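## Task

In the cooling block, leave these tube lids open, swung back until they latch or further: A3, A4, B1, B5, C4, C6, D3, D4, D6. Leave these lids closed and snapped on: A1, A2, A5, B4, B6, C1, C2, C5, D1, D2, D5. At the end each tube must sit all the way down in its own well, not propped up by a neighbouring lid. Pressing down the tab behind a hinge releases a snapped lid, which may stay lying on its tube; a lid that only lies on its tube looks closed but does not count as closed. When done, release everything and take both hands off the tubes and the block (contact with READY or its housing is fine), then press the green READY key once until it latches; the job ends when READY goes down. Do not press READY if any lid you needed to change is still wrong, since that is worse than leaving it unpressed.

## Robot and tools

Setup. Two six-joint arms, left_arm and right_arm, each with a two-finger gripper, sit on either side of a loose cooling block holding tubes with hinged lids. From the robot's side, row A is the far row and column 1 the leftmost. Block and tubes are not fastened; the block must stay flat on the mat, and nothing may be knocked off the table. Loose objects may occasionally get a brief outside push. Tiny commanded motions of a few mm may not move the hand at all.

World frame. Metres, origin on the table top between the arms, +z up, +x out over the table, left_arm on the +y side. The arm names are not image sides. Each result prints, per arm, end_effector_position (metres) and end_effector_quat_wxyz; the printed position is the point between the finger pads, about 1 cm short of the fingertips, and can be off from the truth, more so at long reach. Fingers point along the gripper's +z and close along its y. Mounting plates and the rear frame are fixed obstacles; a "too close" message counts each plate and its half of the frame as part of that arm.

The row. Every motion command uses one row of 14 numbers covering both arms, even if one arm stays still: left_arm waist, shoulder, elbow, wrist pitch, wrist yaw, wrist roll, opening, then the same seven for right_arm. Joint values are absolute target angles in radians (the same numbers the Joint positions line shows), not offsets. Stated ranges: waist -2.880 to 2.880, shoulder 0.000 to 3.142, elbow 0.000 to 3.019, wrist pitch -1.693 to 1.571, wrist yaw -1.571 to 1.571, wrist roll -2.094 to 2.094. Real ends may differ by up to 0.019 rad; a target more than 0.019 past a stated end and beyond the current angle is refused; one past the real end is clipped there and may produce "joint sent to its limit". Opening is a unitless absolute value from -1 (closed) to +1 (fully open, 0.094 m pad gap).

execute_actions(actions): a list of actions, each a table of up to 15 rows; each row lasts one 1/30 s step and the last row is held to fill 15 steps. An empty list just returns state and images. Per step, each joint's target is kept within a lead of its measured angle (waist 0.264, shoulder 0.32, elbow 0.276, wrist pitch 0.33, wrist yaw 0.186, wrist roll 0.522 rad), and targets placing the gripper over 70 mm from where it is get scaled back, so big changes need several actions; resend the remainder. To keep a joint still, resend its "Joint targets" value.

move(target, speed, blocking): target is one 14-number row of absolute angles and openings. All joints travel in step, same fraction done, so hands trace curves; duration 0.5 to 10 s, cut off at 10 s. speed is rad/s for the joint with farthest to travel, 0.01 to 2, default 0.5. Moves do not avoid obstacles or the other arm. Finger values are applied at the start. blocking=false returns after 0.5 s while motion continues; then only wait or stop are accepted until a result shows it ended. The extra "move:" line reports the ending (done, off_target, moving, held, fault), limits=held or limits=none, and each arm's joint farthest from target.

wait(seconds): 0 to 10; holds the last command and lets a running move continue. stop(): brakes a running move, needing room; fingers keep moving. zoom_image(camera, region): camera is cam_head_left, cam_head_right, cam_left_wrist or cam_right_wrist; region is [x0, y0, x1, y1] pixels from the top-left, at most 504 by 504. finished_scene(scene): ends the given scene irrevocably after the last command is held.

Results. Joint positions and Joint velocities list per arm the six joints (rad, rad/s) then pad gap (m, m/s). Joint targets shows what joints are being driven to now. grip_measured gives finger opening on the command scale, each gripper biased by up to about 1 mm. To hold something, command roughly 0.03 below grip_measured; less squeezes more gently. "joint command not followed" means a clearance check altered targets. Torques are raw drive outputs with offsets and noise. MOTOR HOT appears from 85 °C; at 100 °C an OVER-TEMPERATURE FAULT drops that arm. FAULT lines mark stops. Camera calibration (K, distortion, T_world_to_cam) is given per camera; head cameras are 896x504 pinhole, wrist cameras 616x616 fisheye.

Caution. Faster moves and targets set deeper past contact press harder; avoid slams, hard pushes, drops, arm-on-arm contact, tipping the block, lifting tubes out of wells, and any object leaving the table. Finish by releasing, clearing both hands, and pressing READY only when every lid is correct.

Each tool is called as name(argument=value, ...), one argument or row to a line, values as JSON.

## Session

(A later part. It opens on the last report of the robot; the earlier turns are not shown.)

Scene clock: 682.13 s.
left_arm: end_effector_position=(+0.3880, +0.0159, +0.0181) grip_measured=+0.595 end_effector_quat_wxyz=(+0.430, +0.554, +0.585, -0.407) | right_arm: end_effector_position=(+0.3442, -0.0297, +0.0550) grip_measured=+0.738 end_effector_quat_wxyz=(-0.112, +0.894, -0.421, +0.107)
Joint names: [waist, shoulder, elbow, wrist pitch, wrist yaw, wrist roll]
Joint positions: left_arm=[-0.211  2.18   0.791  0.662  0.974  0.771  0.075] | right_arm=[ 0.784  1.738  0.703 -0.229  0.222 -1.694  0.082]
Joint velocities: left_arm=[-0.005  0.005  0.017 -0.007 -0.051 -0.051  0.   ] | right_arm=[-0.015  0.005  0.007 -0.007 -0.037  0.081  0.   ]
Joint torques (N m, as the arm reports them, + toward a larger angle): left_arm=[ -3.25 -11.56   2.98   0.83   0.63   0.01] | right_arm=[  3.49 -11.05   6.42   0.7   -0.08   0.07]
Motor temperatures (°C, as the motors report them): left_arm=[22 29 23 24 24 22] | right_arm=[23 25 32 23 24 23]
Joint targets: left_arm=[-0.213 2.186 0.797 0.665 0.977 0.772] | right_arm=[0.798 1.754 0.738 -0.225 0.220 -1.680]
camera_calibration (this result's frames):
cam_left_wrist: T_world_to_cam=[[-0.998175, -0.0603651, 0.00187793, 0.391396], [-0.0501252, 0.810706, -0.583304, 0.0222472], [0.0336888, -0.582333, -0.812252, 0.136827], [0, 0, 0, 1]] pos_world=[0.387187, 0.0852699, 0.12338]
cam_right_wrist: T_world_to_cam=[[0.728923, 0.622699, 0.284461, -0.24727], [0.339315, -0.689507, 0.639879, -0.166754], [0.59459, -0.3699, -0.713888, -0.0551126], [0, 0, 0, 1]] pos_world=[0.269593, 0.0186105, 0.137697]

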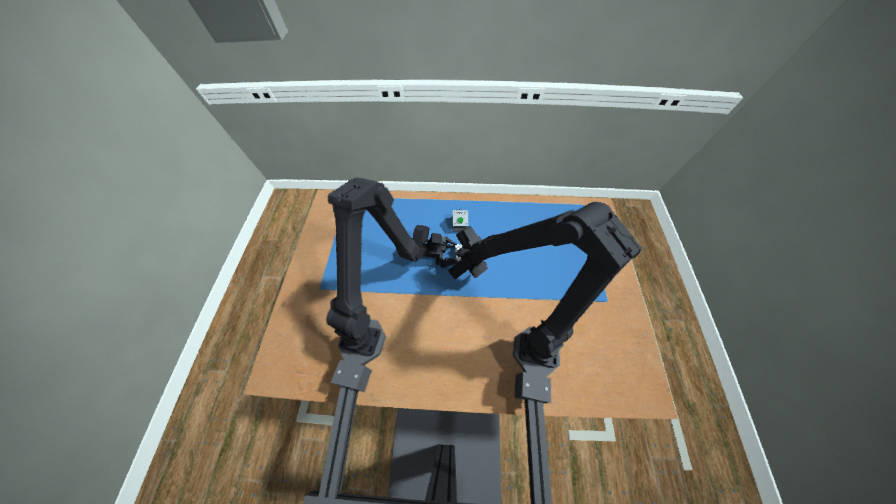

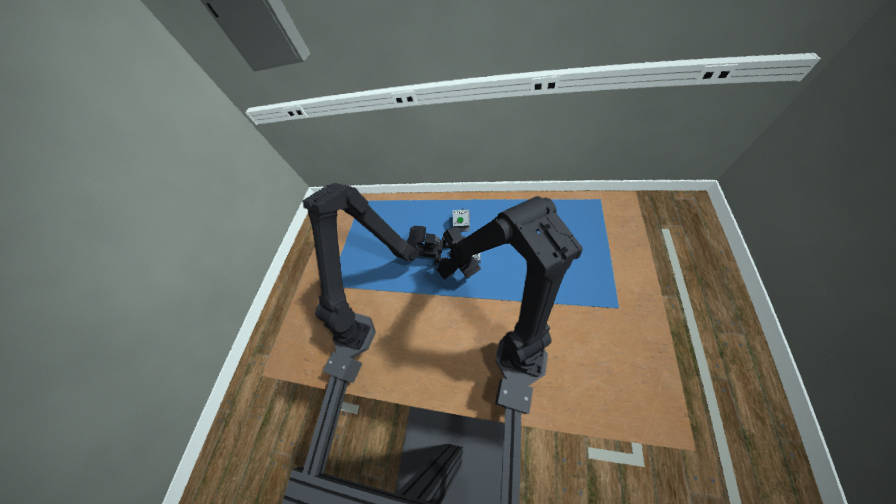

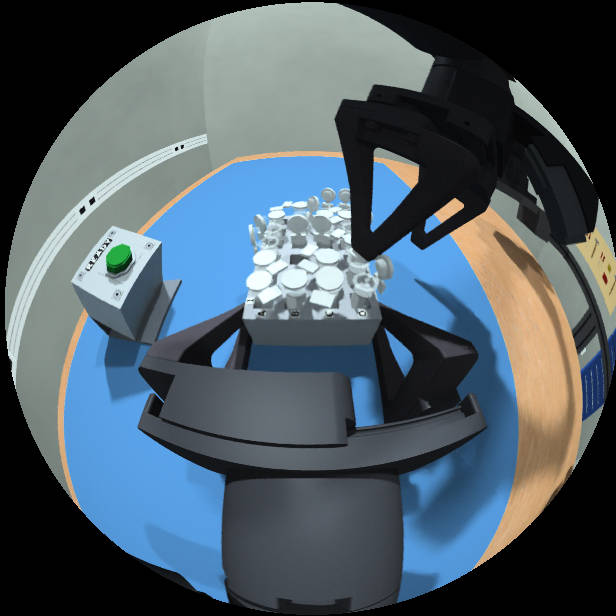

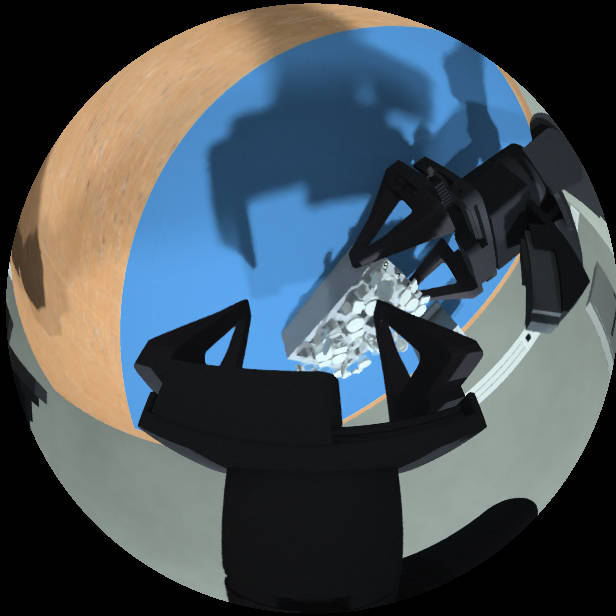

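execute_actions(
  actions=[
    [[-0.213,2.186,0.797,0.665,0.977,0.772,0.58,0.79,1.758,0.72,-0.235,0.22,-1.68,0.76],[-0.213,2.186,0.797,0.665,0.977,0.772,0.58,0.79,1.762,0.71,-0.24,0.22,-1.68,0.78],[-0.213,2.186,0.797,0.665,0.977,0.772,0.58,0.79,1.766,0.70,-0.24,0.22,-1.68,0.78],[-0.213,2.186,0.797,0.665,0.977,0.772,0.58,0.79,1.771,0.70,-0.24,0.22,-1.68,0.78],[-0.213,2.186,0.797,0.665,0.977,0.772,0.58,0.79,1.776,0.70,-0.24,0.22,-1.68,0.78],[-0.213,2.186,0.797,0.665,0.977,0.772,0.58,0.79,1.781,0.70,-0.24,0.22,-1.68,0.78],[-0.213,2.186,0.797,0.665,0.977,0.772,0.58,0.79,1.786,0.70,-0.24,0.22,-1.68,0.78],[-0.213,2.186,0.797,0.665,0.977,0.772,0.58,0.79,1.791,0.70,-0.24,0.22,-1.68,0.78],[-0.213,2.186,0.797,0.665,0.977,0.772,0.58,0.79,1.796,0.70,-0.24,0.22,-1.68,0.78],[-0.213,2.186,0.797,0.665,0.977,0.772,0.58,0.79,1.801,0.70,-0.24,0.22,-1.68,0.78],[-0.213,2.186,0.797,0.665,0.977,0.772,0.58,0.79,1.806,0.70,-0.24,0.22,-1.68,0.78],[-0.213,2.186,0.797,0.665,0.977,0.772,0.58,0.79,1.81,0.70,-0.24,0.22,-1.68,0.78]],
  ],
)

zoom_image(
  camera="cam_left_wrist",
  region=[300, 190, 420, 310],
)

Scene clock: 691.83 s.
left_arm: end_effector_position=(+0.3880, +0.0159, +0.0181) grip_measured=+0.595 end_effector_quat_wxyz=(+0.430, +0.554, +0.585, -0.407) | right_arm: end_effector_position=(+0.3422, -0.0300, +0.0505) grip_measured=+0.778 end_effector_quat_wxyz=(-0.108, +0.893, -0.424, +0.103)
Joint names: [waist, shoulder, elbow, wrist pitch, wrist yaw, wrist roll]
Joint positions: left_arm=[-0.211  2.18   0.791  0.662  0.974  0.771  0.075] | right_arm=[ 0.784  1.75   0.704 -0.229  0.222 -1.685  0.084]
Joint velocities: left_arm=[ 0.005 -0.005 -0.002 -0.017 -0.022  0.037 -0.001] | right_arm=[ 0.015 -0.005  0.002 -0.017 -0.051  0.051 -0.002]
Joint torques (N m, as the arm reports them, + toward a larger angle): left_arm=[ -3.46 -11.43   2.98   0.87   0.62   0.01] | right_arm=[ 3.16 -6.5   3.87  0.21 -0.09 -0.05]
Motor temperatures (°C, as the motors report them): left_arm=[22 29 23 24 24 22] | right_arm=[23 25 32 23 24 23]
Joint targets: left_arm=[-0.213 2.186 0.797 0.665 0.977 0.772] | right_arm=[0.790 1.810 0.700 -0.240 0.220 -1.680]
camera_calibration (this result's frames):
cam_left_wrist: T_world_to_cam=[[-0.998175, -0.0603651, 0.00187793, 0.391396], [-0.0501252, 0.810706, -0.583304, 0.0222472], [0.0336888, -0.582333, -0.812252, 0.136827], [0, 0, 0, 1]] pos_world=[0.387187, 0.0852699, 0.12338]
cam_right_wrist: T_world_to_cam=[[0.735313, 0.619455, 0.274936, -0.246197], [0.341833, -0.689281, 0.638782, -0.164178], [0.585205, -0.375722, -0.718588, -0.0539364], [0, 0, 0, 1]] pos_world=[0.268717, 0.0190776, 0.133804]

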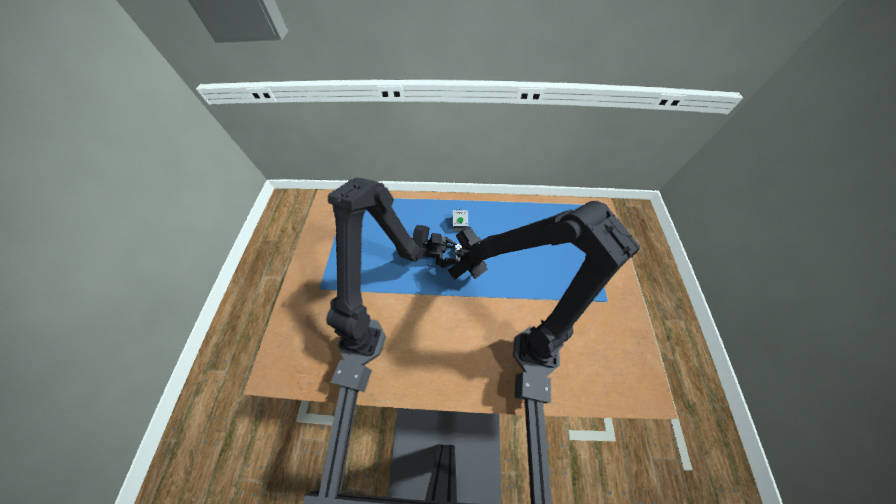

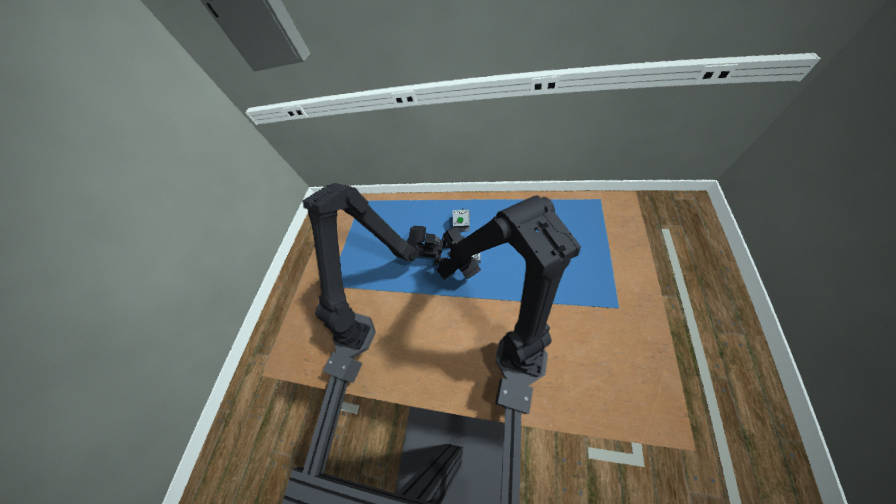

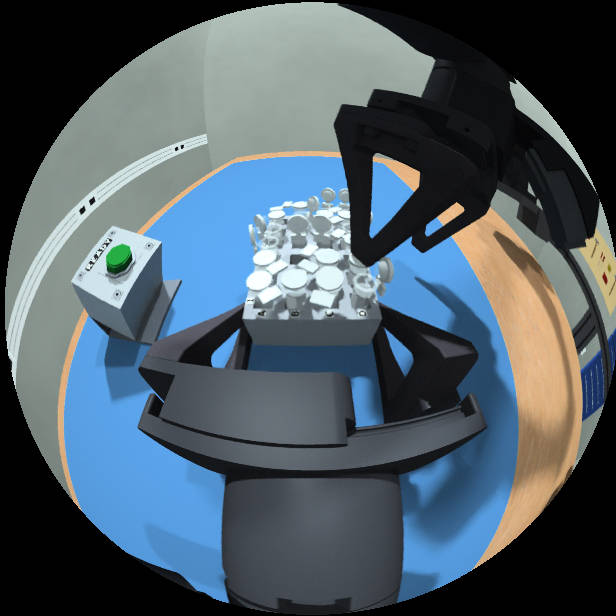

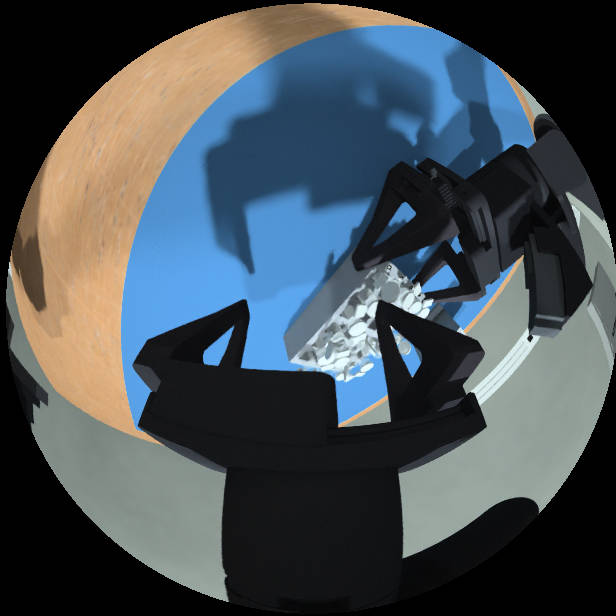

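Region (300, 190, 420, 310) of cam_left_wrist's 616x616 image, scaled by 4.200, with more detail than that image has.

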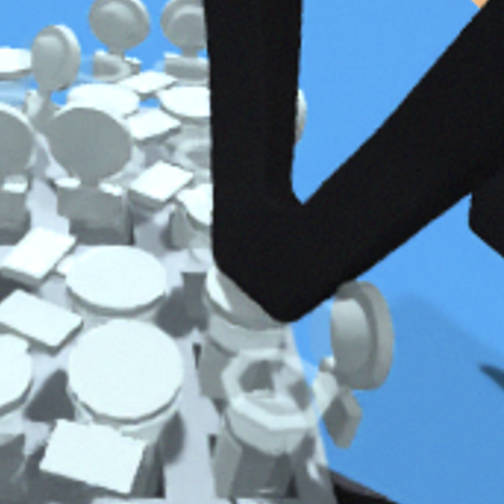

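execute_actions(
  actions=[
    [[-0.213,2.186,0.797,0.665,0.977,0.772,0.58,0.79,1.79,0.70,-0.24,0.22,-1.68,0.78],[-0.213,2.186,0.797,0.665,0.977,0.772,0.58,0.79,1.77,0.70,-0.24,0.22,-1.68,0.78],[-0.213,2.186,0.797,0.665,0.977,0.772,0.58,0.79,1.755,0.70,-0.24,0.22,-1.68,0.78],[-0.213,2.186,0.797,0.665,0.977,0.772,0.58,0.79,1.745,0.70,-0.24,0.22,-1.68,0.76],[-0.213,2.186,0.797,0.665,0.977,0.772,0.58,0.79,1.735,0.70,-0.24,0.22,-1.68,0.72],[-0.213,2.186,0.797,0.665,0.977,0.772,0.58,0.79,1.725,0.70,-0.24,0.22,-1.68,0.66],[-0.213,2.186,0.797,0.665,0.977,0.772,0.58,0.79,1.715,0.70,-0.24,0.22,-1.68,0.58],[-0.213,2.186,0.797,0.665,0.977,0.772,0.58,0.79,1.705,0.70,-0.24,0.22,-1.68,0.48],[-0.213,2.186,0.797,0.665,0.977,0.772,0.58,0.79,1.695,0.70,-0.24,0.22,-1.68,0.36],[-0.213,2.186,0.797,0.665,0.977,0.772,0.58,0.79,1.69,0.70,-0.24,0.22,-1.68,0.22],[-0.213,2.186,0.797,0.665,0.977,0.772,0.58,0.79,1.69,0.70,-0.24,0.22,-1.68,0.05],[-0.213,2.186,0.797,0.665,0.977,0.772,0.58,0.79,1.69,0.70,-0.24,0.22,-1.68,-0.1],[-0.213,2.186,0.797,0.665,0.977,0.772,0.58,0.79,1.69,0.70,-0.24,0.22,-1.68,-0.25],[-0.213,2.186,0.797,0.665,0.977,0.772,0.58,0.79,1.69,0.70,-0.24,0.22,-1.68,-0.4],[-0.213,2.186,0.797,0.665,0.977,0.772,0.58,0.79,1.69,0.70,-0.24,0.22,-1.68,-0.5]],
    [[-0.213,2.186,0.797,0.665,0.977,0.772,0.58,0.797,1.69,0.71,-0.23,0.22,-1.64,-0.5],[-0.213,2.186,0.797,0.665,0.977,0.772,0.58,0.804,1.69,0.72,-0.22,0.22,-1.60,-0.5],[-0.213,2.186,0.797,0.665,0.977,0.772,0.58,0.811,1.69,0.73,-0.215,0.22,-1.56,-0.5],[-0.213,2.186,0.797,0.665,0.977,0.772,0.58,0.818,1.695,0.74,-0.21,0.22,-1.52,-0.5],[-0.213,2.186,0.797,0.665,0.977,0.772,0.58,0.825,1.70,0.745,-0.205,0.22,-1.48,-0.5],[-0.213,2.186,0.797,0.665,0.977,0.772,0.58,0.832,1.705,0.75,-0.20,0.22,-1.44,-0.5],[-0.213,2.186,0.797,0.665,0.977,0.772,0.58,0.839,1.71,0.755,-0.197,0.22,-1.40,-0.5],[-0.213,2.186,0.797,0.665,0.977,0.772,0.58,0.846,1.715,0.76,-0.195,0.22,-1.36,-0.5],[-0.213,2.186,0.797,0.665,0.977,0.772,0.58,0.853,1.72,0.764,-0.195,0.22,-1.32,-0.5],[-0.213,2.186,0.797,0.665,0.977,0.772,0.58,0.859,1.725,0.766,-0.195,0.22,-1.28,-0.5],[-0.213,2.186,0.797,0.665,0.977,0.772,0.58,0.864,1.73,0.766,-0.195,0.22,-1.24,-0.5],[-0.213,2.186,0.797,0.665,0.977,0.772,0.58,0.864,1.733,0.766,-0.195,0.22,-1.22,-0.5]],
  ],
)

zoom_image(
  camera="cam_left_wrist",
  region=[310, 190, 450, 330],
)

Scene clock: 729.80 s.
left_arm: end_effector_position=(+0.3880, +0.0159, +0.0181) grip_measured=+0.595 end_effector_quat_wxyz=(+0.430, +0.554, +0.585, -0.407) | right_arm: end_effector_position=(+0.3469, +0.0089, +0.0766) grip_measured=-0.498 end_effector_quat_wxyz=(-0.168, +0.807, -0.560, +0.088)
Joint names: [waist, shoulder, elbow, wrist pitch, wrist yaw, wrist roll]
Joint positions: left_arm=[-0.211  2.18   0.791  0.662  0.974  0.771  0.075] | right_arm=[ 0.857  1.72   0.732 -0.214  0.222 -1.3    0.024]
Joint velocities: left_arm=[-0.005 -0.015  0.007  0.007  0.066  0.007  0.   ] | right_arm=[ 0.024  0.034 -0.002 -0.007  0.022  0.476 -0.   ]
Joint torques (N m, as the arm reports them, + toward a larger angle): left_arm=[ -3.21 -11.35   2.86   0.87   0.64   0.02] | right_arm=[  2.17 -10.12   6.47   1.52   0.     0.09]
Motor temperatures (°C, as the motors report them): left_arm=[22 29 23 24 24 22] | right_arm=[23 24 30 23 24 23]
Joint targets: left_arm=[-0.213 2.186 0.797 0.665 0.977 0.772] | right_arm=[0.864 1.733 0.766 -0.195 0.220 -1.220]
camera_calibration (this result's frames):
cam_left_wrist: T_world_to_cam=[[-0.998175, -0.0603651, 0.00187793, 0.391396], [-0.0501252, 0.810706, -0.583304, 0.0222472], [0.0336888, -0.582333, -0.812252, 0.136827], [0, 0, 0, 1]] pos_world=[0.387187, 0.0852699, 0.12338]
cam_right_wrist: T_world_to_cam=[[0.874651, 0.319707, 0.364381, -0.333409], [0.099192, -0.853816, 0.511037, -0.0603186], [0.474497, -0.410835, -0.778503, 0.0200117], [0, 0, 0, 1]] pos_world=[0.288104, 0.0633137, 0.167892]

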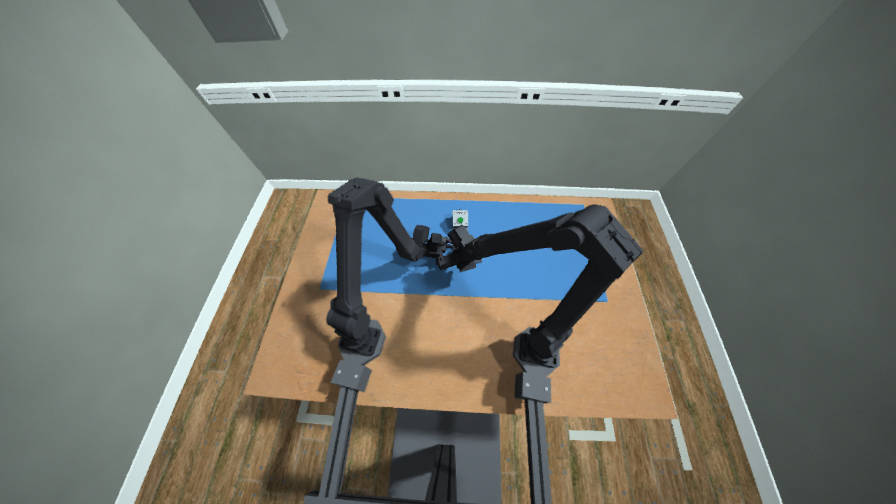

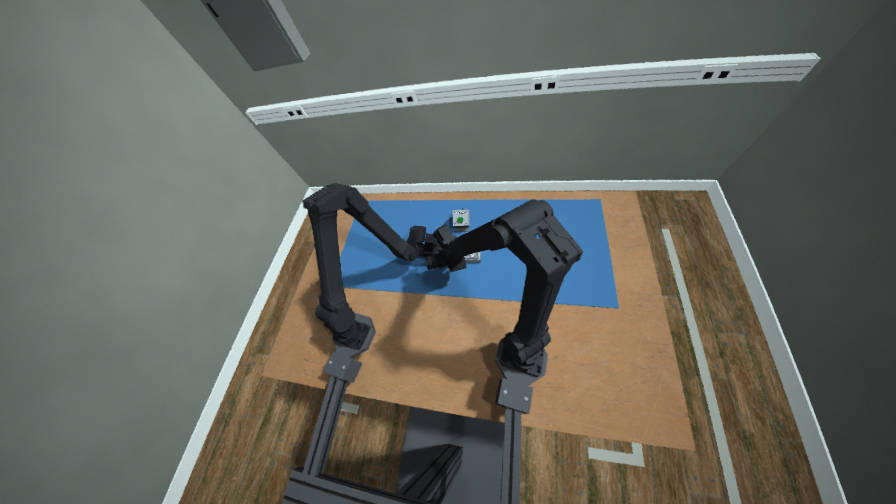

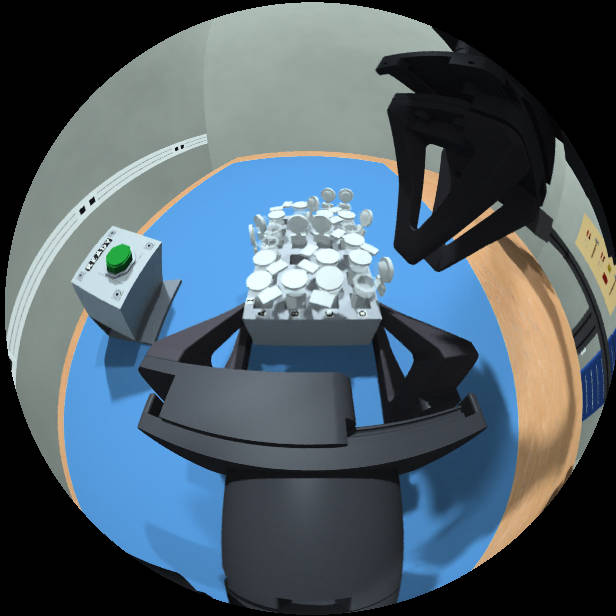

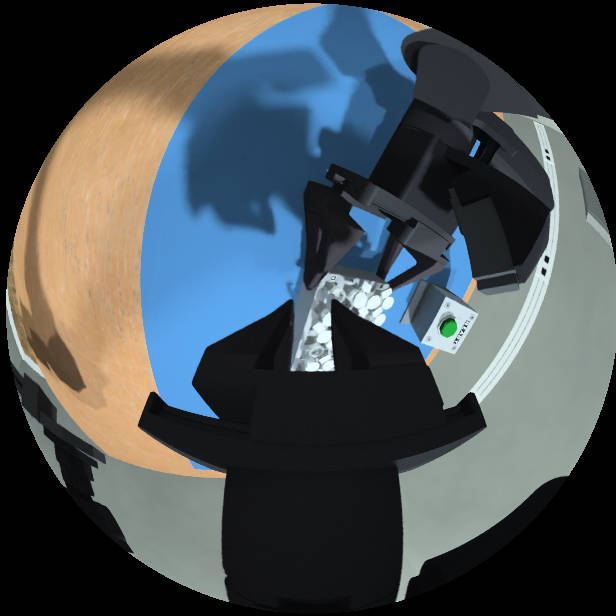

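Region (310, 190, 450, 330) of cam_left_wrist's 616x616 image, scaled by 3.600, with more detail than that image has.

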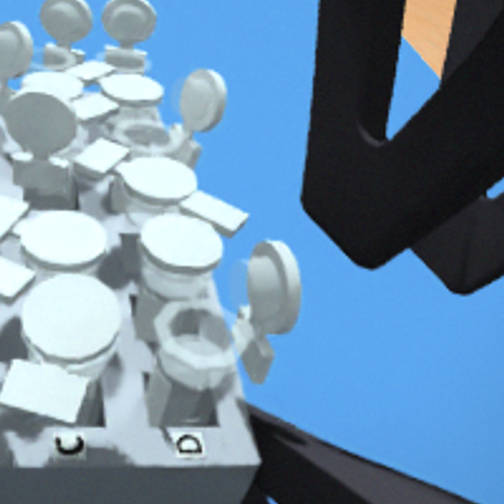

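execute_actions(
  actions=[
    [[-0.213,2.186,0.797,0.665,0.977,0.772,0.58,0.86,1.738,0.766,-0.195,0.22,-1.22,-0.5],[-0.213,2.186,0.797,0.665,0.977,0.772,0.58,0.86,1.743,0.766,-0.195,0.22,-1.22,-0.5],[-0.213,2.186,0.797,0.665,0.977,0.772,0.58,0.86,1.748,0.766,-0.195,0.22,-1.22,-0.5],[-0.213,2.186,0.797,0.665,0.977,0.772,0.58,0.86,1.753,0.766,-0.195,0.22,-1.22,-0.5],[-0.213,2.186,0.797,0.665,0.977,0.772,0.58,0.86,1.758,0.766,-0.195,0.22,-1.22,-0.5],[-0.213,2.186,0.797,0.665,0.977,0.772,0.58,0.86,1.762,0.766,-0.195,0.22,-1.22,-0.5]],
    [[-0.213,2.186,0.797,0.665,0.977,0.772,0.58,0.86,1.762,0.766,-0.195,0.22,-1.22,-0.45],[-0.213,2.186,0.797,0.665,0.977,0.772,0.58,0.86,1.763,0.766,-0.195,0.22,-1.22,-0.40],[-0.213,2.186,0.797,0.665,0.977,0.772,0.58,0.86,1.764,0.766,-0.195,0.22,-1.22,-0.35],[-0.213,2.186,0.797,0.665,0.977,0.772,0.58,0.86,1.765,0.766,-0.195,0.22,-1.22,-0.30],[-0.213,2.186,0.797,0.665,0.977,0.772,0.58,0.86,1.766,0.766,-0.195,0.22,-1.22,-0.26],[-0.213,2.186,0.797,0.665,0.977,0.772,0.58,0.86,1.767,0.766,-0.195,0.22,-1.22,-0.22],[-0.213,2.186,0.797,0.665,0.977,0.772,0.58,0.86,1.768,0.766,-0.195,0.22,-1.22,-0.18],[-0.213,2.186,0.797,0.665,0.977,0.772,0.58,0.86,1.769,0.766,-0.195,0.22,-1.22,-0.14],[-0.213,2.186,0.797,0.665,0.977,0.772,0.58,0.86,1.770,0.766,-0.195,0.22,-1.22,-0.10],[-0.213,2.186,0.797,0.665,0.977,0.772,0.58,0.86,1.771,0.766,-0.195,0.22,-1.22,-0.06],[-0.213,2.186,0.797,0.665,0.977,0.772,0.58,0.86,1.772,0.766,-0.195,0.22,-1.22,-0.02],[-0.213,2.186,0.797,0.665,0.977,0.772,0.58,0.86,1.773,0.766,-0.195,0.22,-1.22,0.02]],
  ],
)

zoom_image(
  camera="cam_left_wrist",
  region=[310, 190, 450, 330],
)

zoom_image(
  camera="cam_right_wrist",
  region=[300, 250, 420, 370],
)

Scene clock: 741.93 s.
left_arm: end_effector_position=(+0.3880, +0.0159, +0.0181) grip_measured=+0.595 end_effector_quat_wxyz=(+0.430, +0.554, +0.585, -0.407) | right_arm: end_effector_position=(+0.3395, +0.0064, +0.0602) grip_measured=+0.017 end_effector_quat_wxyz=(-0.153, +0.791, -0.587, +0.077)
Joint names: [waist, shoulder, elbow, wrist pitch, wrist yaw, wrist roll]
Joint positions: left_arm=[-0.211  2.18   0.791  0.662  0.974  0.771  0.075] | right_arm=[ 0.857  1.76   0.732 -0.214  0.221 -1.228  0.048]
Joint velocities: left_arm=[-0.005 -0.015  0.007  0.002 -0.022 -0.007  0.   ] | right_arm=[ 0.024  0.034 -0.032 -0.012 -0.051 -0.022  0.   ]
Joint torques (N m, as the arm reports them, + toward a larger angle): left_arm=[ -3.1  -11.64   2.92   0.83   0.61   0.  ] | right_arm=[  2.47 -10.46   6.41   1.74  -0.04   0.03]
Motor temperatures (°C, as the motors report them): left_arm=[22 29 23 24 24 22] | right_arm=[23 24 31 23 24 23]
Joint targets: left_arm=[-0.213 2.186 0.797 0.665 0.977 0.772] | right_arm=[0.860 1.773 0.766 -0.195 0.220 -1.220]
camera_calibration (this result's frames):
cam_left_wrist: T_world_to_cam=[[-0.998175, -0.0603651, 0.00187793, 0.391396], [-0.0501252, 0.810706, -0.583304, 0.0222472], [0.0336888, -0.582333, -0.812252, 0.136827], [0, 0, 0, 1]] pos_world=[0.387187, 0.0852699, 0.12338]
cam_right_wrist: T_world_to_cam=[[0.907107, 0.265808, 0.32635, -0.328592], [0.0682942, -0.858035, 0.509031, -0.0426991], [0.415324, -0.439457, -0.796482, 0.0310128], [0, 0, 0, 1]] pos_world=[0.288103, 0.0643336, 0.153672]

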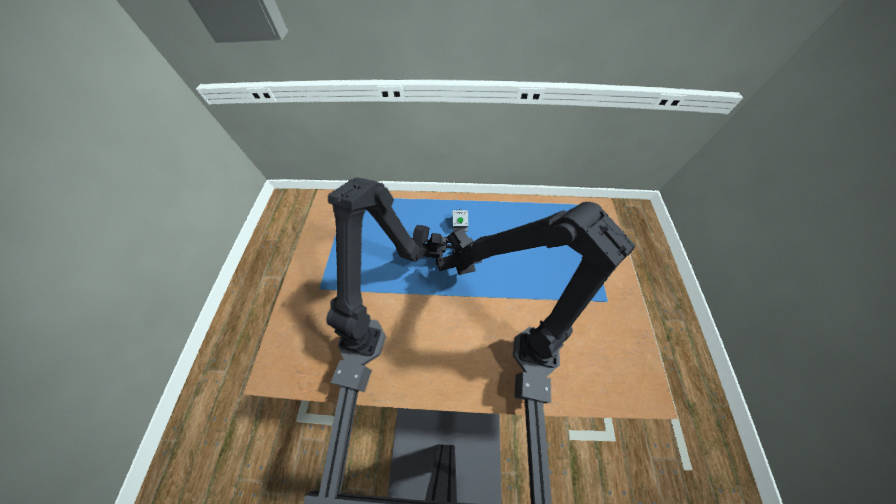

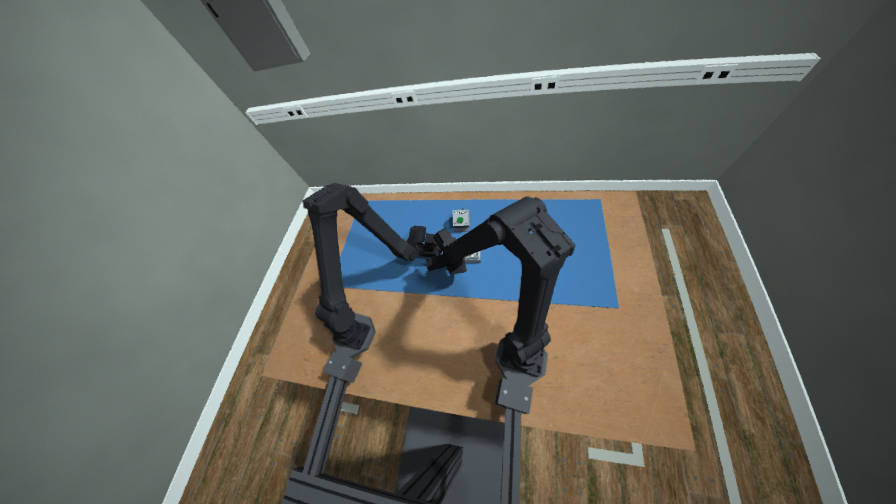

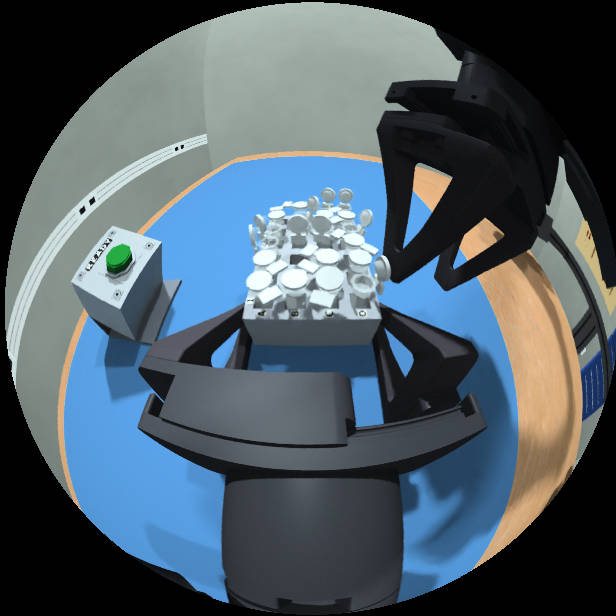

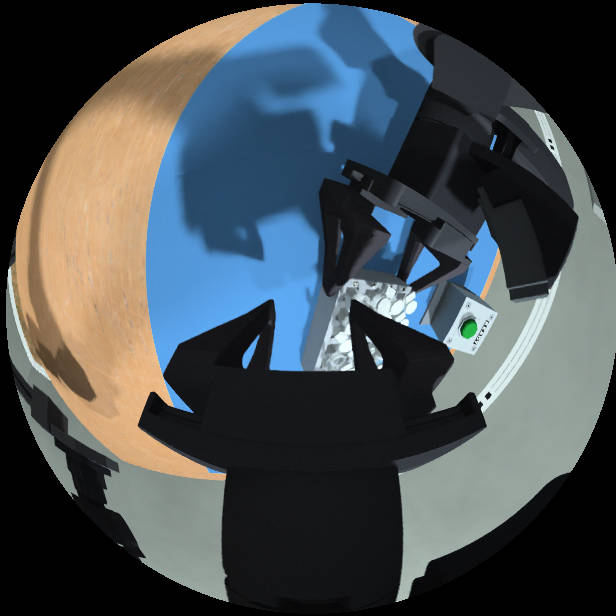

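Region (310, 190, 450, 330) of cam_left_wrist's 616x616 image, scaled by 3.600, with more detail than that image has.

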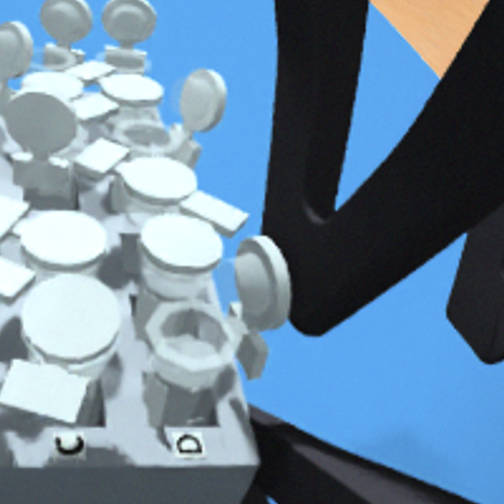

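Region (300, 250, 420, 370) of cam_right_wrist's 616x616 image, scaled by 4.200, with more detail than that image has.

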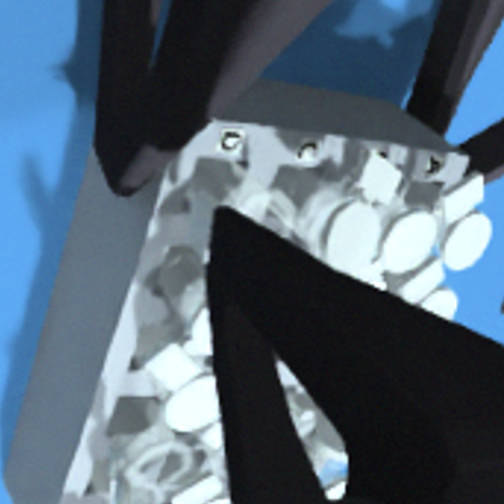

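execute_actions(
  actions=[
    [[-0.213,2.186,0.797,0.665,0.977,0.772,0.58,0.86,1.773,0.766,-0.195,0.22,-1.21,0.06],[-0.213,2.186,0.797,0.665,0.977,0.772,0.58,0.86,1.774,0.766,-0.195,0.22,-1.21,0.10],[-0.213,2.186,0.797,0.665,0.977,0.772,0.58,0.86,1.775,0.766,-0.195,0.22,-1.20,0.14],[-0.213,2.186,0.797,0.665,0.977,0.772,0.58,0.86,1.776,0.766,-0.195,0.22,-1.20,0.18],[-0.213,2.186,0.797,0.665,0.977,0.772,0.58,0.86,1.777,0.766,-0.195,0.22,-1.19,0.22],[-0.213,2.186,0.797,0.665,0.977,0.772,0.58,0.86,1.778,0.766,-0.195,0.22,-1.19,0.26],[-0.213,2.186,0.797,0.665,0.977,0.772,0.58,0.86,1.779,0.766,-0.195,0.22,-1.18,0.30],[-0.213,2.186,0.797,0.665,0.977,0.772,0.58,0.86,1.780,0.766,-0.195,0.22,-1.18,0.34],[-0.213,2.186,0.797,0.665,0.977,0.772,0.58,0.86,1.781,0.766,-0.195,0.22,-1.18,0.38],[-0.213,2.186,0.797,0.665,0.977,0.772,0.58,0.86,1.782,0.766,-0.195,0.22,-1.18,0.42],[-0.213,2.186,0.797,0.665,0.977,0.772,0.58,0.86,1.783,0.766,-0.20,0.22,-1.18,0.46],[-0.213,2.186,0.797,0.665,0.977,0.772,0.58,0.86,1.784,0.766,-0.205,0.22,-1.18,0.50],[-0.213,2.186,0.797,0.665,0.977,0.772,0.58,0.86,1.785,0.766,-0.21,0.22,-1.18,0.54],[-0.213,2.186,0.797,0.665,0.977,0.772,0.58,0.86,1.786,0.76,-0.21,0.22,-1.18,0.58],[-0.213,2.186,0.797,0.665,0.977,0.772,0.58,0.86,1.787,0.755,-0.21,0.22,-1.18,0.62]],
    [[-0.213,2.186,0.797,0.665,0.977,0.772,0.58,0.86,1.788,0.75,-0.21,0.22,-1.18,0.66],[-0.213,2.186,0.797,0.665,0.977,0.772,0.58,0.86,1.789,0.745,-0.21,0.22,-1.18,0.70],[-0.213,2.186,0.797,0.665,0.977,0.772,0.58,0.86,1.790,0.74,-0.21,0.22,-1.18,0.74],[-0.213,2.186,0.797,0.665,0.977,0.772,0.58,0.86,1.791,0.74,-0.21,0.22,-1.18,0.76]],
  ],
)

zoom_image(
  camera="cam_left_wrist",
  region=[310, 190, 450, 330],
)

zoom_image(
  camera="cam_right_wrist",
  region=[320, 250, 440, 370],
)

Scene clock: 756.77 s.
left_arm: end_effector_position=(+0.3880, +0.0159, +0.0181) grip_measured=+0.595 end_effector_quat_wxyz=(+0.430, +0.554, +0.585, -0.407) | right_arm: end_effector_position=(+0.3370, +0.0058, +0.0542) grip_measured=+0.758 end_effector_quat_wxyz=(-0.148, +0.781, -0.602, +0.072)
Joint names: [waist, shoulder, elbow, wrist pitch, wrist yaw, wrist roll]
Joint positions: left_arm=[-0.211  2.18   0.791  0.662  0.974  0.771  0.075] | right_arm=[ 0.857  1.775  0.734 -0.214  0.219 -1.189  0.083]
Joint velocities: left_arm=[ 0.005 -0.015  0.017 -0.007 -0.037 -0.007  0.   ] | right_arm=[-0.005 -0.005 -0.027 -0.007 -0.022 -0.007 -0.001]
Joint torques (N m, as the arm reports them, + toward a larger angle): left_arm=[ -3.22 -11.37   2.89   0.85   0.61   0.01] | right_arm=[  1.94 -10.96   4.61   0.87   0.07   0.03]
Motor temperatures (°C, as the motors report them): left_arm=[22 29 23 24 24 22] | right_arm=[23 25 32 23 24 23]
Joint targets: left_arm=[-0.213 2.186 0.797 0.665 0.977 0.772] | right_arm=[0.860 1.791 0.740 -0.210 0.220 -1.180]
camera_calibration (this result's frames):
cam_left_wrist: T_world_to_cam=[[-0.998175, -0.0603651, 0.00187793, 0.391396], [-0.0501252, 0.810706, -0.583304, 0.0222472], [0.0336888, -0.582333, -0.812252, 0.136827], [0, 0, 0, 1]] pos_world=[0.387187, 0.0852699, 0.12338]
cam_right_wrist: T_world_to_cam=[[0.921036, 0.233827, 0.311476, -0.32791], [0.0480094, -0.86179, 0.504988, -0.0329305], [0.386507, -0.450158, -0.804966, 0.0372844], [0, 0, 0, 1]] pos_world=[0.289187, 0.0650789, 0.148778]

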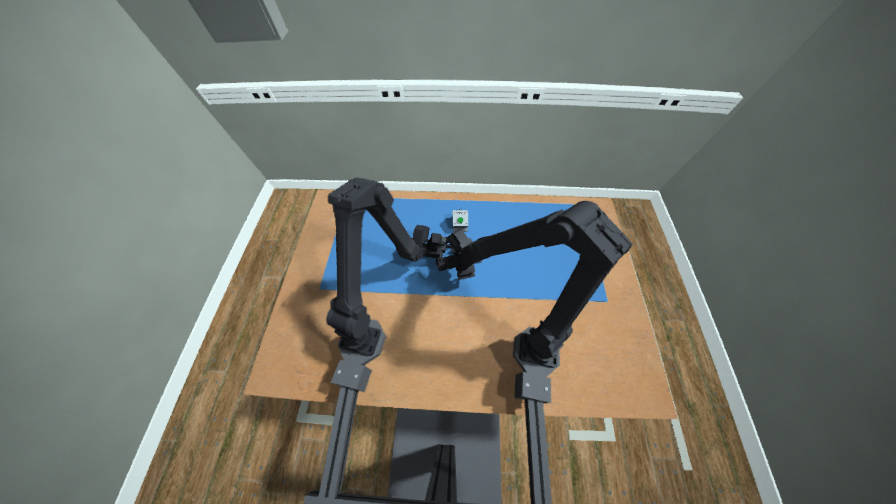

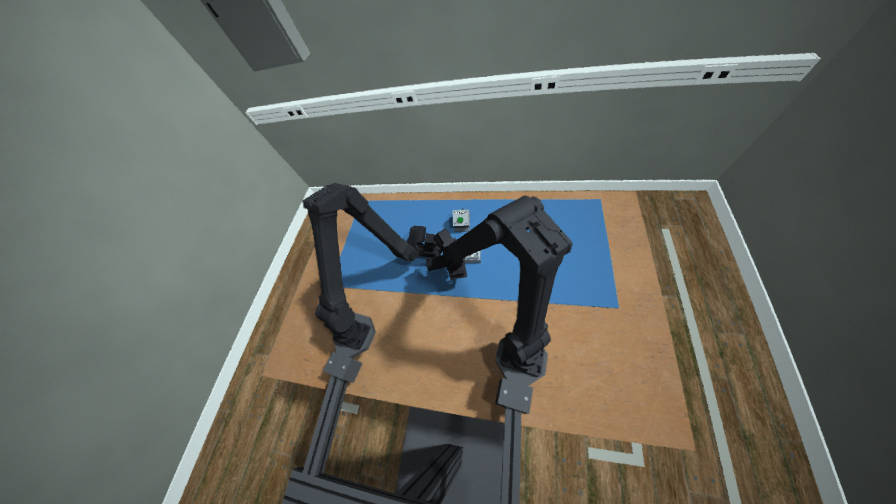

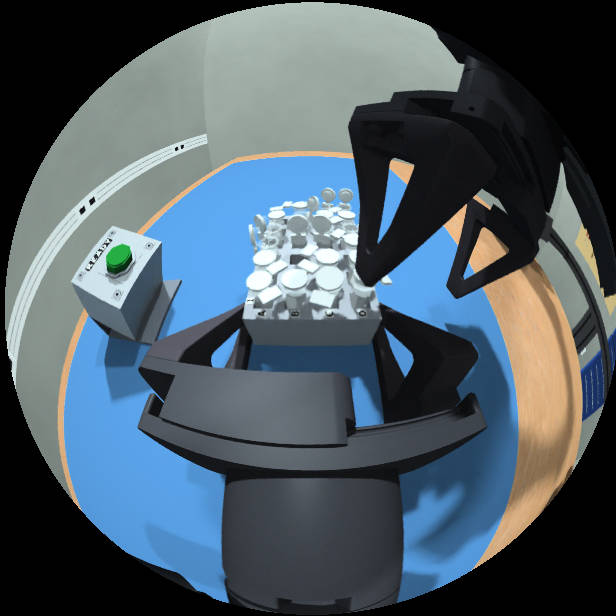

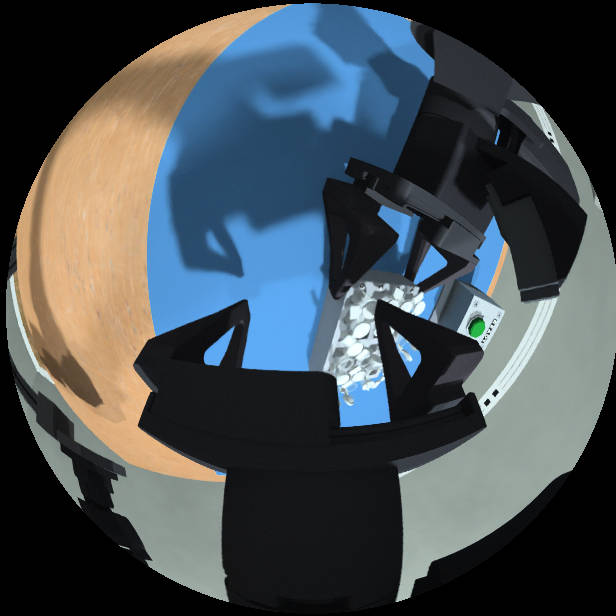

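Region (310, 190, 450, 330) of cam_left_wrist's 616x616 image, scaled by 3.600, with more detail than that image has.

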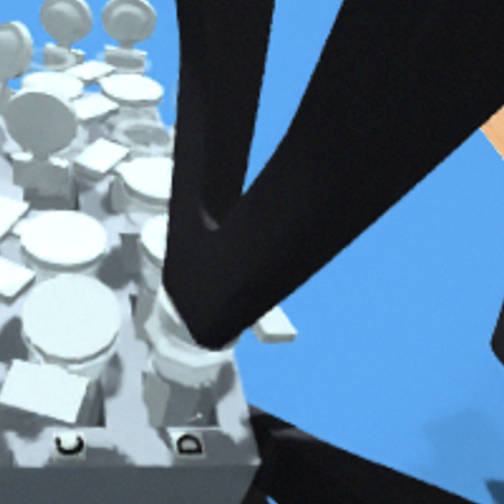

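Region (320, 250, 440, 370) of cam_right_wrist's 616x616 image, scaled by 4.200, with more detail than that image has.

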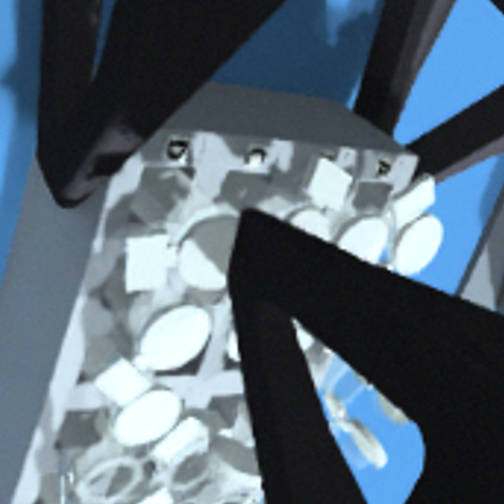

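execute_actions(
  actions=[
    [[-0.213,2.186,0.797,0.665,0.977,0.772,0.58,0.86,1.795,0.735,-0.22,0.22,-1.18,0.78],[-0.213,2.186,0.797,0.665,0.977,0.772,0.58,0.86,1.799,0.73,-0.225,0.22,-1.18,0.80],[-0.213,2.186,0.797,0.665,0.977,0.772,0.58,0.86,1.803,0.73,-0.225,0.22,-1.18,0.80],[-0.213,2.186,0.797,0.665,0.977,0.772,0.58,0.86,1.808,0.73,-0.225,0.22,-1.18,0.80],[-0.213,2.186,0.797,0.665,0.977,0.772,0.58,0.86,1.813,0.73,-0.225,0.22,-1.18,0.80],[-0.213,2.186,0.797,0.665,0.977,0.772,0.58,0.86,1.818,0.73,-0.225,0.22,-1.18,0.80],[-0.213,2.186,0.797,0.665,0.977,0.772,0.58,0.86,1.823,0.73,-0.225,0.22,-1.18,0.80],[-0.213,2.186,0.797,0.665,0.977,0.772,0.58,0.86,1.828,0.73,-0.225,0.22,-1.18,0.80],[-0.213,2.186,0.797,0.665,0.977,0.772,0.58,0.86,1.833,0.73,-0.225,0.22,-1.18,0.80],[-0.213,2.186,0.797,0.665,0.977,0.772,0.58,0.86,1.838,0.73,-0.225,0.22,-1.18,0.80],[-0.213,2.186,0.797,0.665,0.977,0.772,0.58,0.86,1.843,0.73,-0.225,0.22,-1.18,0.80],[-0.213,2.186,0.797,0.665,0.977,0.772,0.58,0.86,1.848,0.73,-0.225,0.22,-1.18,0.80]],
  ],
)

zoom_image(
  camera="cam_left_wrist",
  region=[310, 210, 430, 330],
)

Scene clock: 763.77 s.
left_arm: end_effector_position=(+0.3880, +0.0159, +0.0181) grip_measured=+0.595 end_effector_quat_wxyz=(+0.430, +0.554, +0.585, -0.407) | right_arm: end_effector_position=(+0.3357, +0.0048, +0.0493) grip_measured=+0.798 end_effector_quat_wxyz=(-0.142, +0.782, -0.602, +0.072)
Joint names: [waist, shoulder, elbow, wrist pitch, wrist yaw, wrist roll]
Joint positions: left_arm=[-0.211  2.18   0.791  0.662  0.974  0.771  0.075] | right_arm=[ 0.857  1.788  0.735 -0.214  0.223 -1.189  0.084]
Joint velocities: left_arm=[-0.005 -0.005 -0.012 -0.002  0.007  0.051 -0.   ] | right_arm=[-0.005 -0.015 -0.002 -0.007  0.007  0.022  0.001]
Joint torques (N m, as the arm reports them, + toward a larger angle): left_arm=[ -3.21 -11.24   2.98   0.83   0.61   0.02] | right_arm=[ 3.09 -7.97  4.03  0.26 -0.13  0.05]
Motor temperatures (°C, as the motors report them): left_arm=[22 29 23 24 24 22] | right_arm=[23 25 31 23 24 23]
Joint targets: left_arm=[-0.213 2.186 0.797 0.665 0.977 0.772] | right_arm=[0.860 1.848 0.730 -0.225 0.220 -1.180]
camera_calibration (this result's frames):
cam_left_wrist: T_world_to_cam=[[-0.998175, -0.0603651, 0.00187793, 0.391396], [-0.0501252, 0.810706, -0.583304, 0.0222472], [0.0336888, -0.582333, -0.812252, 0.136827], [0, 0, 0, 1]] pos_world=[0.387187, 0.0852699, 0.12338]
cam_right_wrist: T_world_to_cam=[[0.922999, 0.237072, 0.303101, -0.325197], [0.0514661, -0.856657, 0.513313, -0.0328393], [0.381346, -0.458187, -0.802895, 0.0350774], [0, 0, 0, 1]] pos_world=[0.28847, 0.065035, 0.143588]

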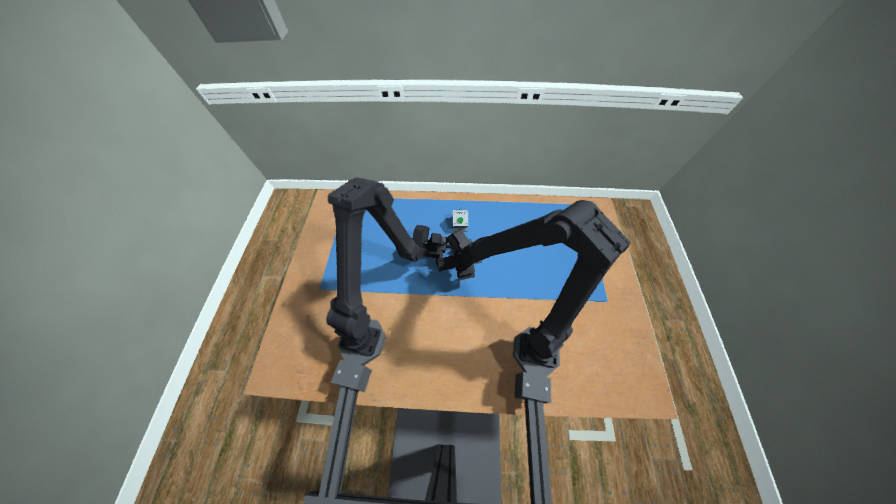

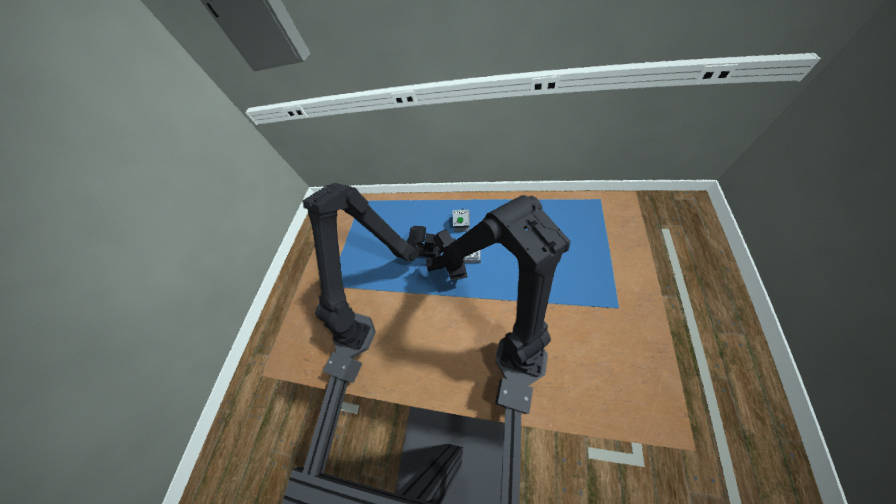

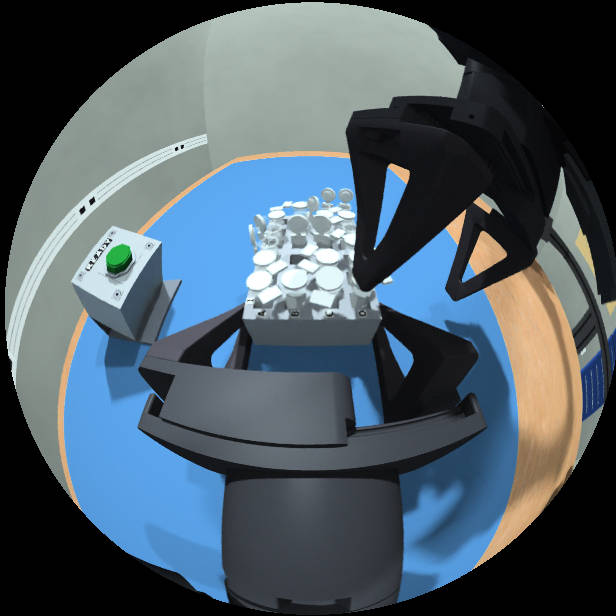

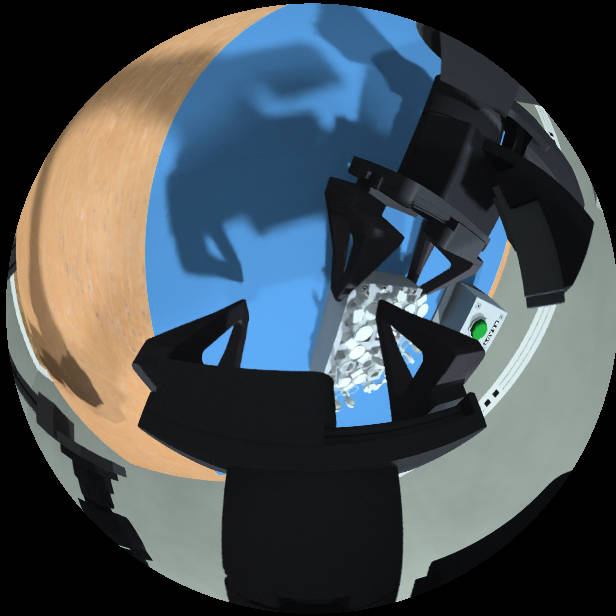

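Region (310, 210, 430, 330) of cam_left_wrist's 616x616 image, scaled by 4.200, with more detail than that image has.

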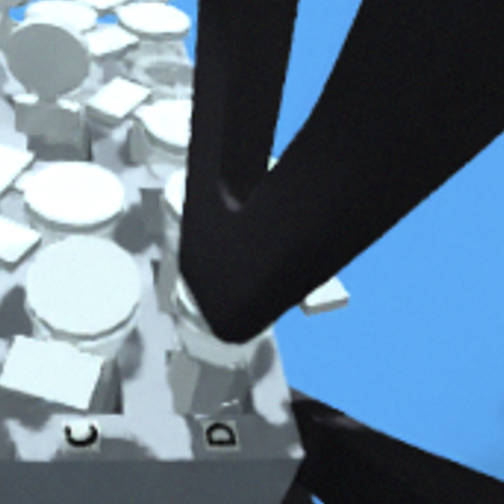

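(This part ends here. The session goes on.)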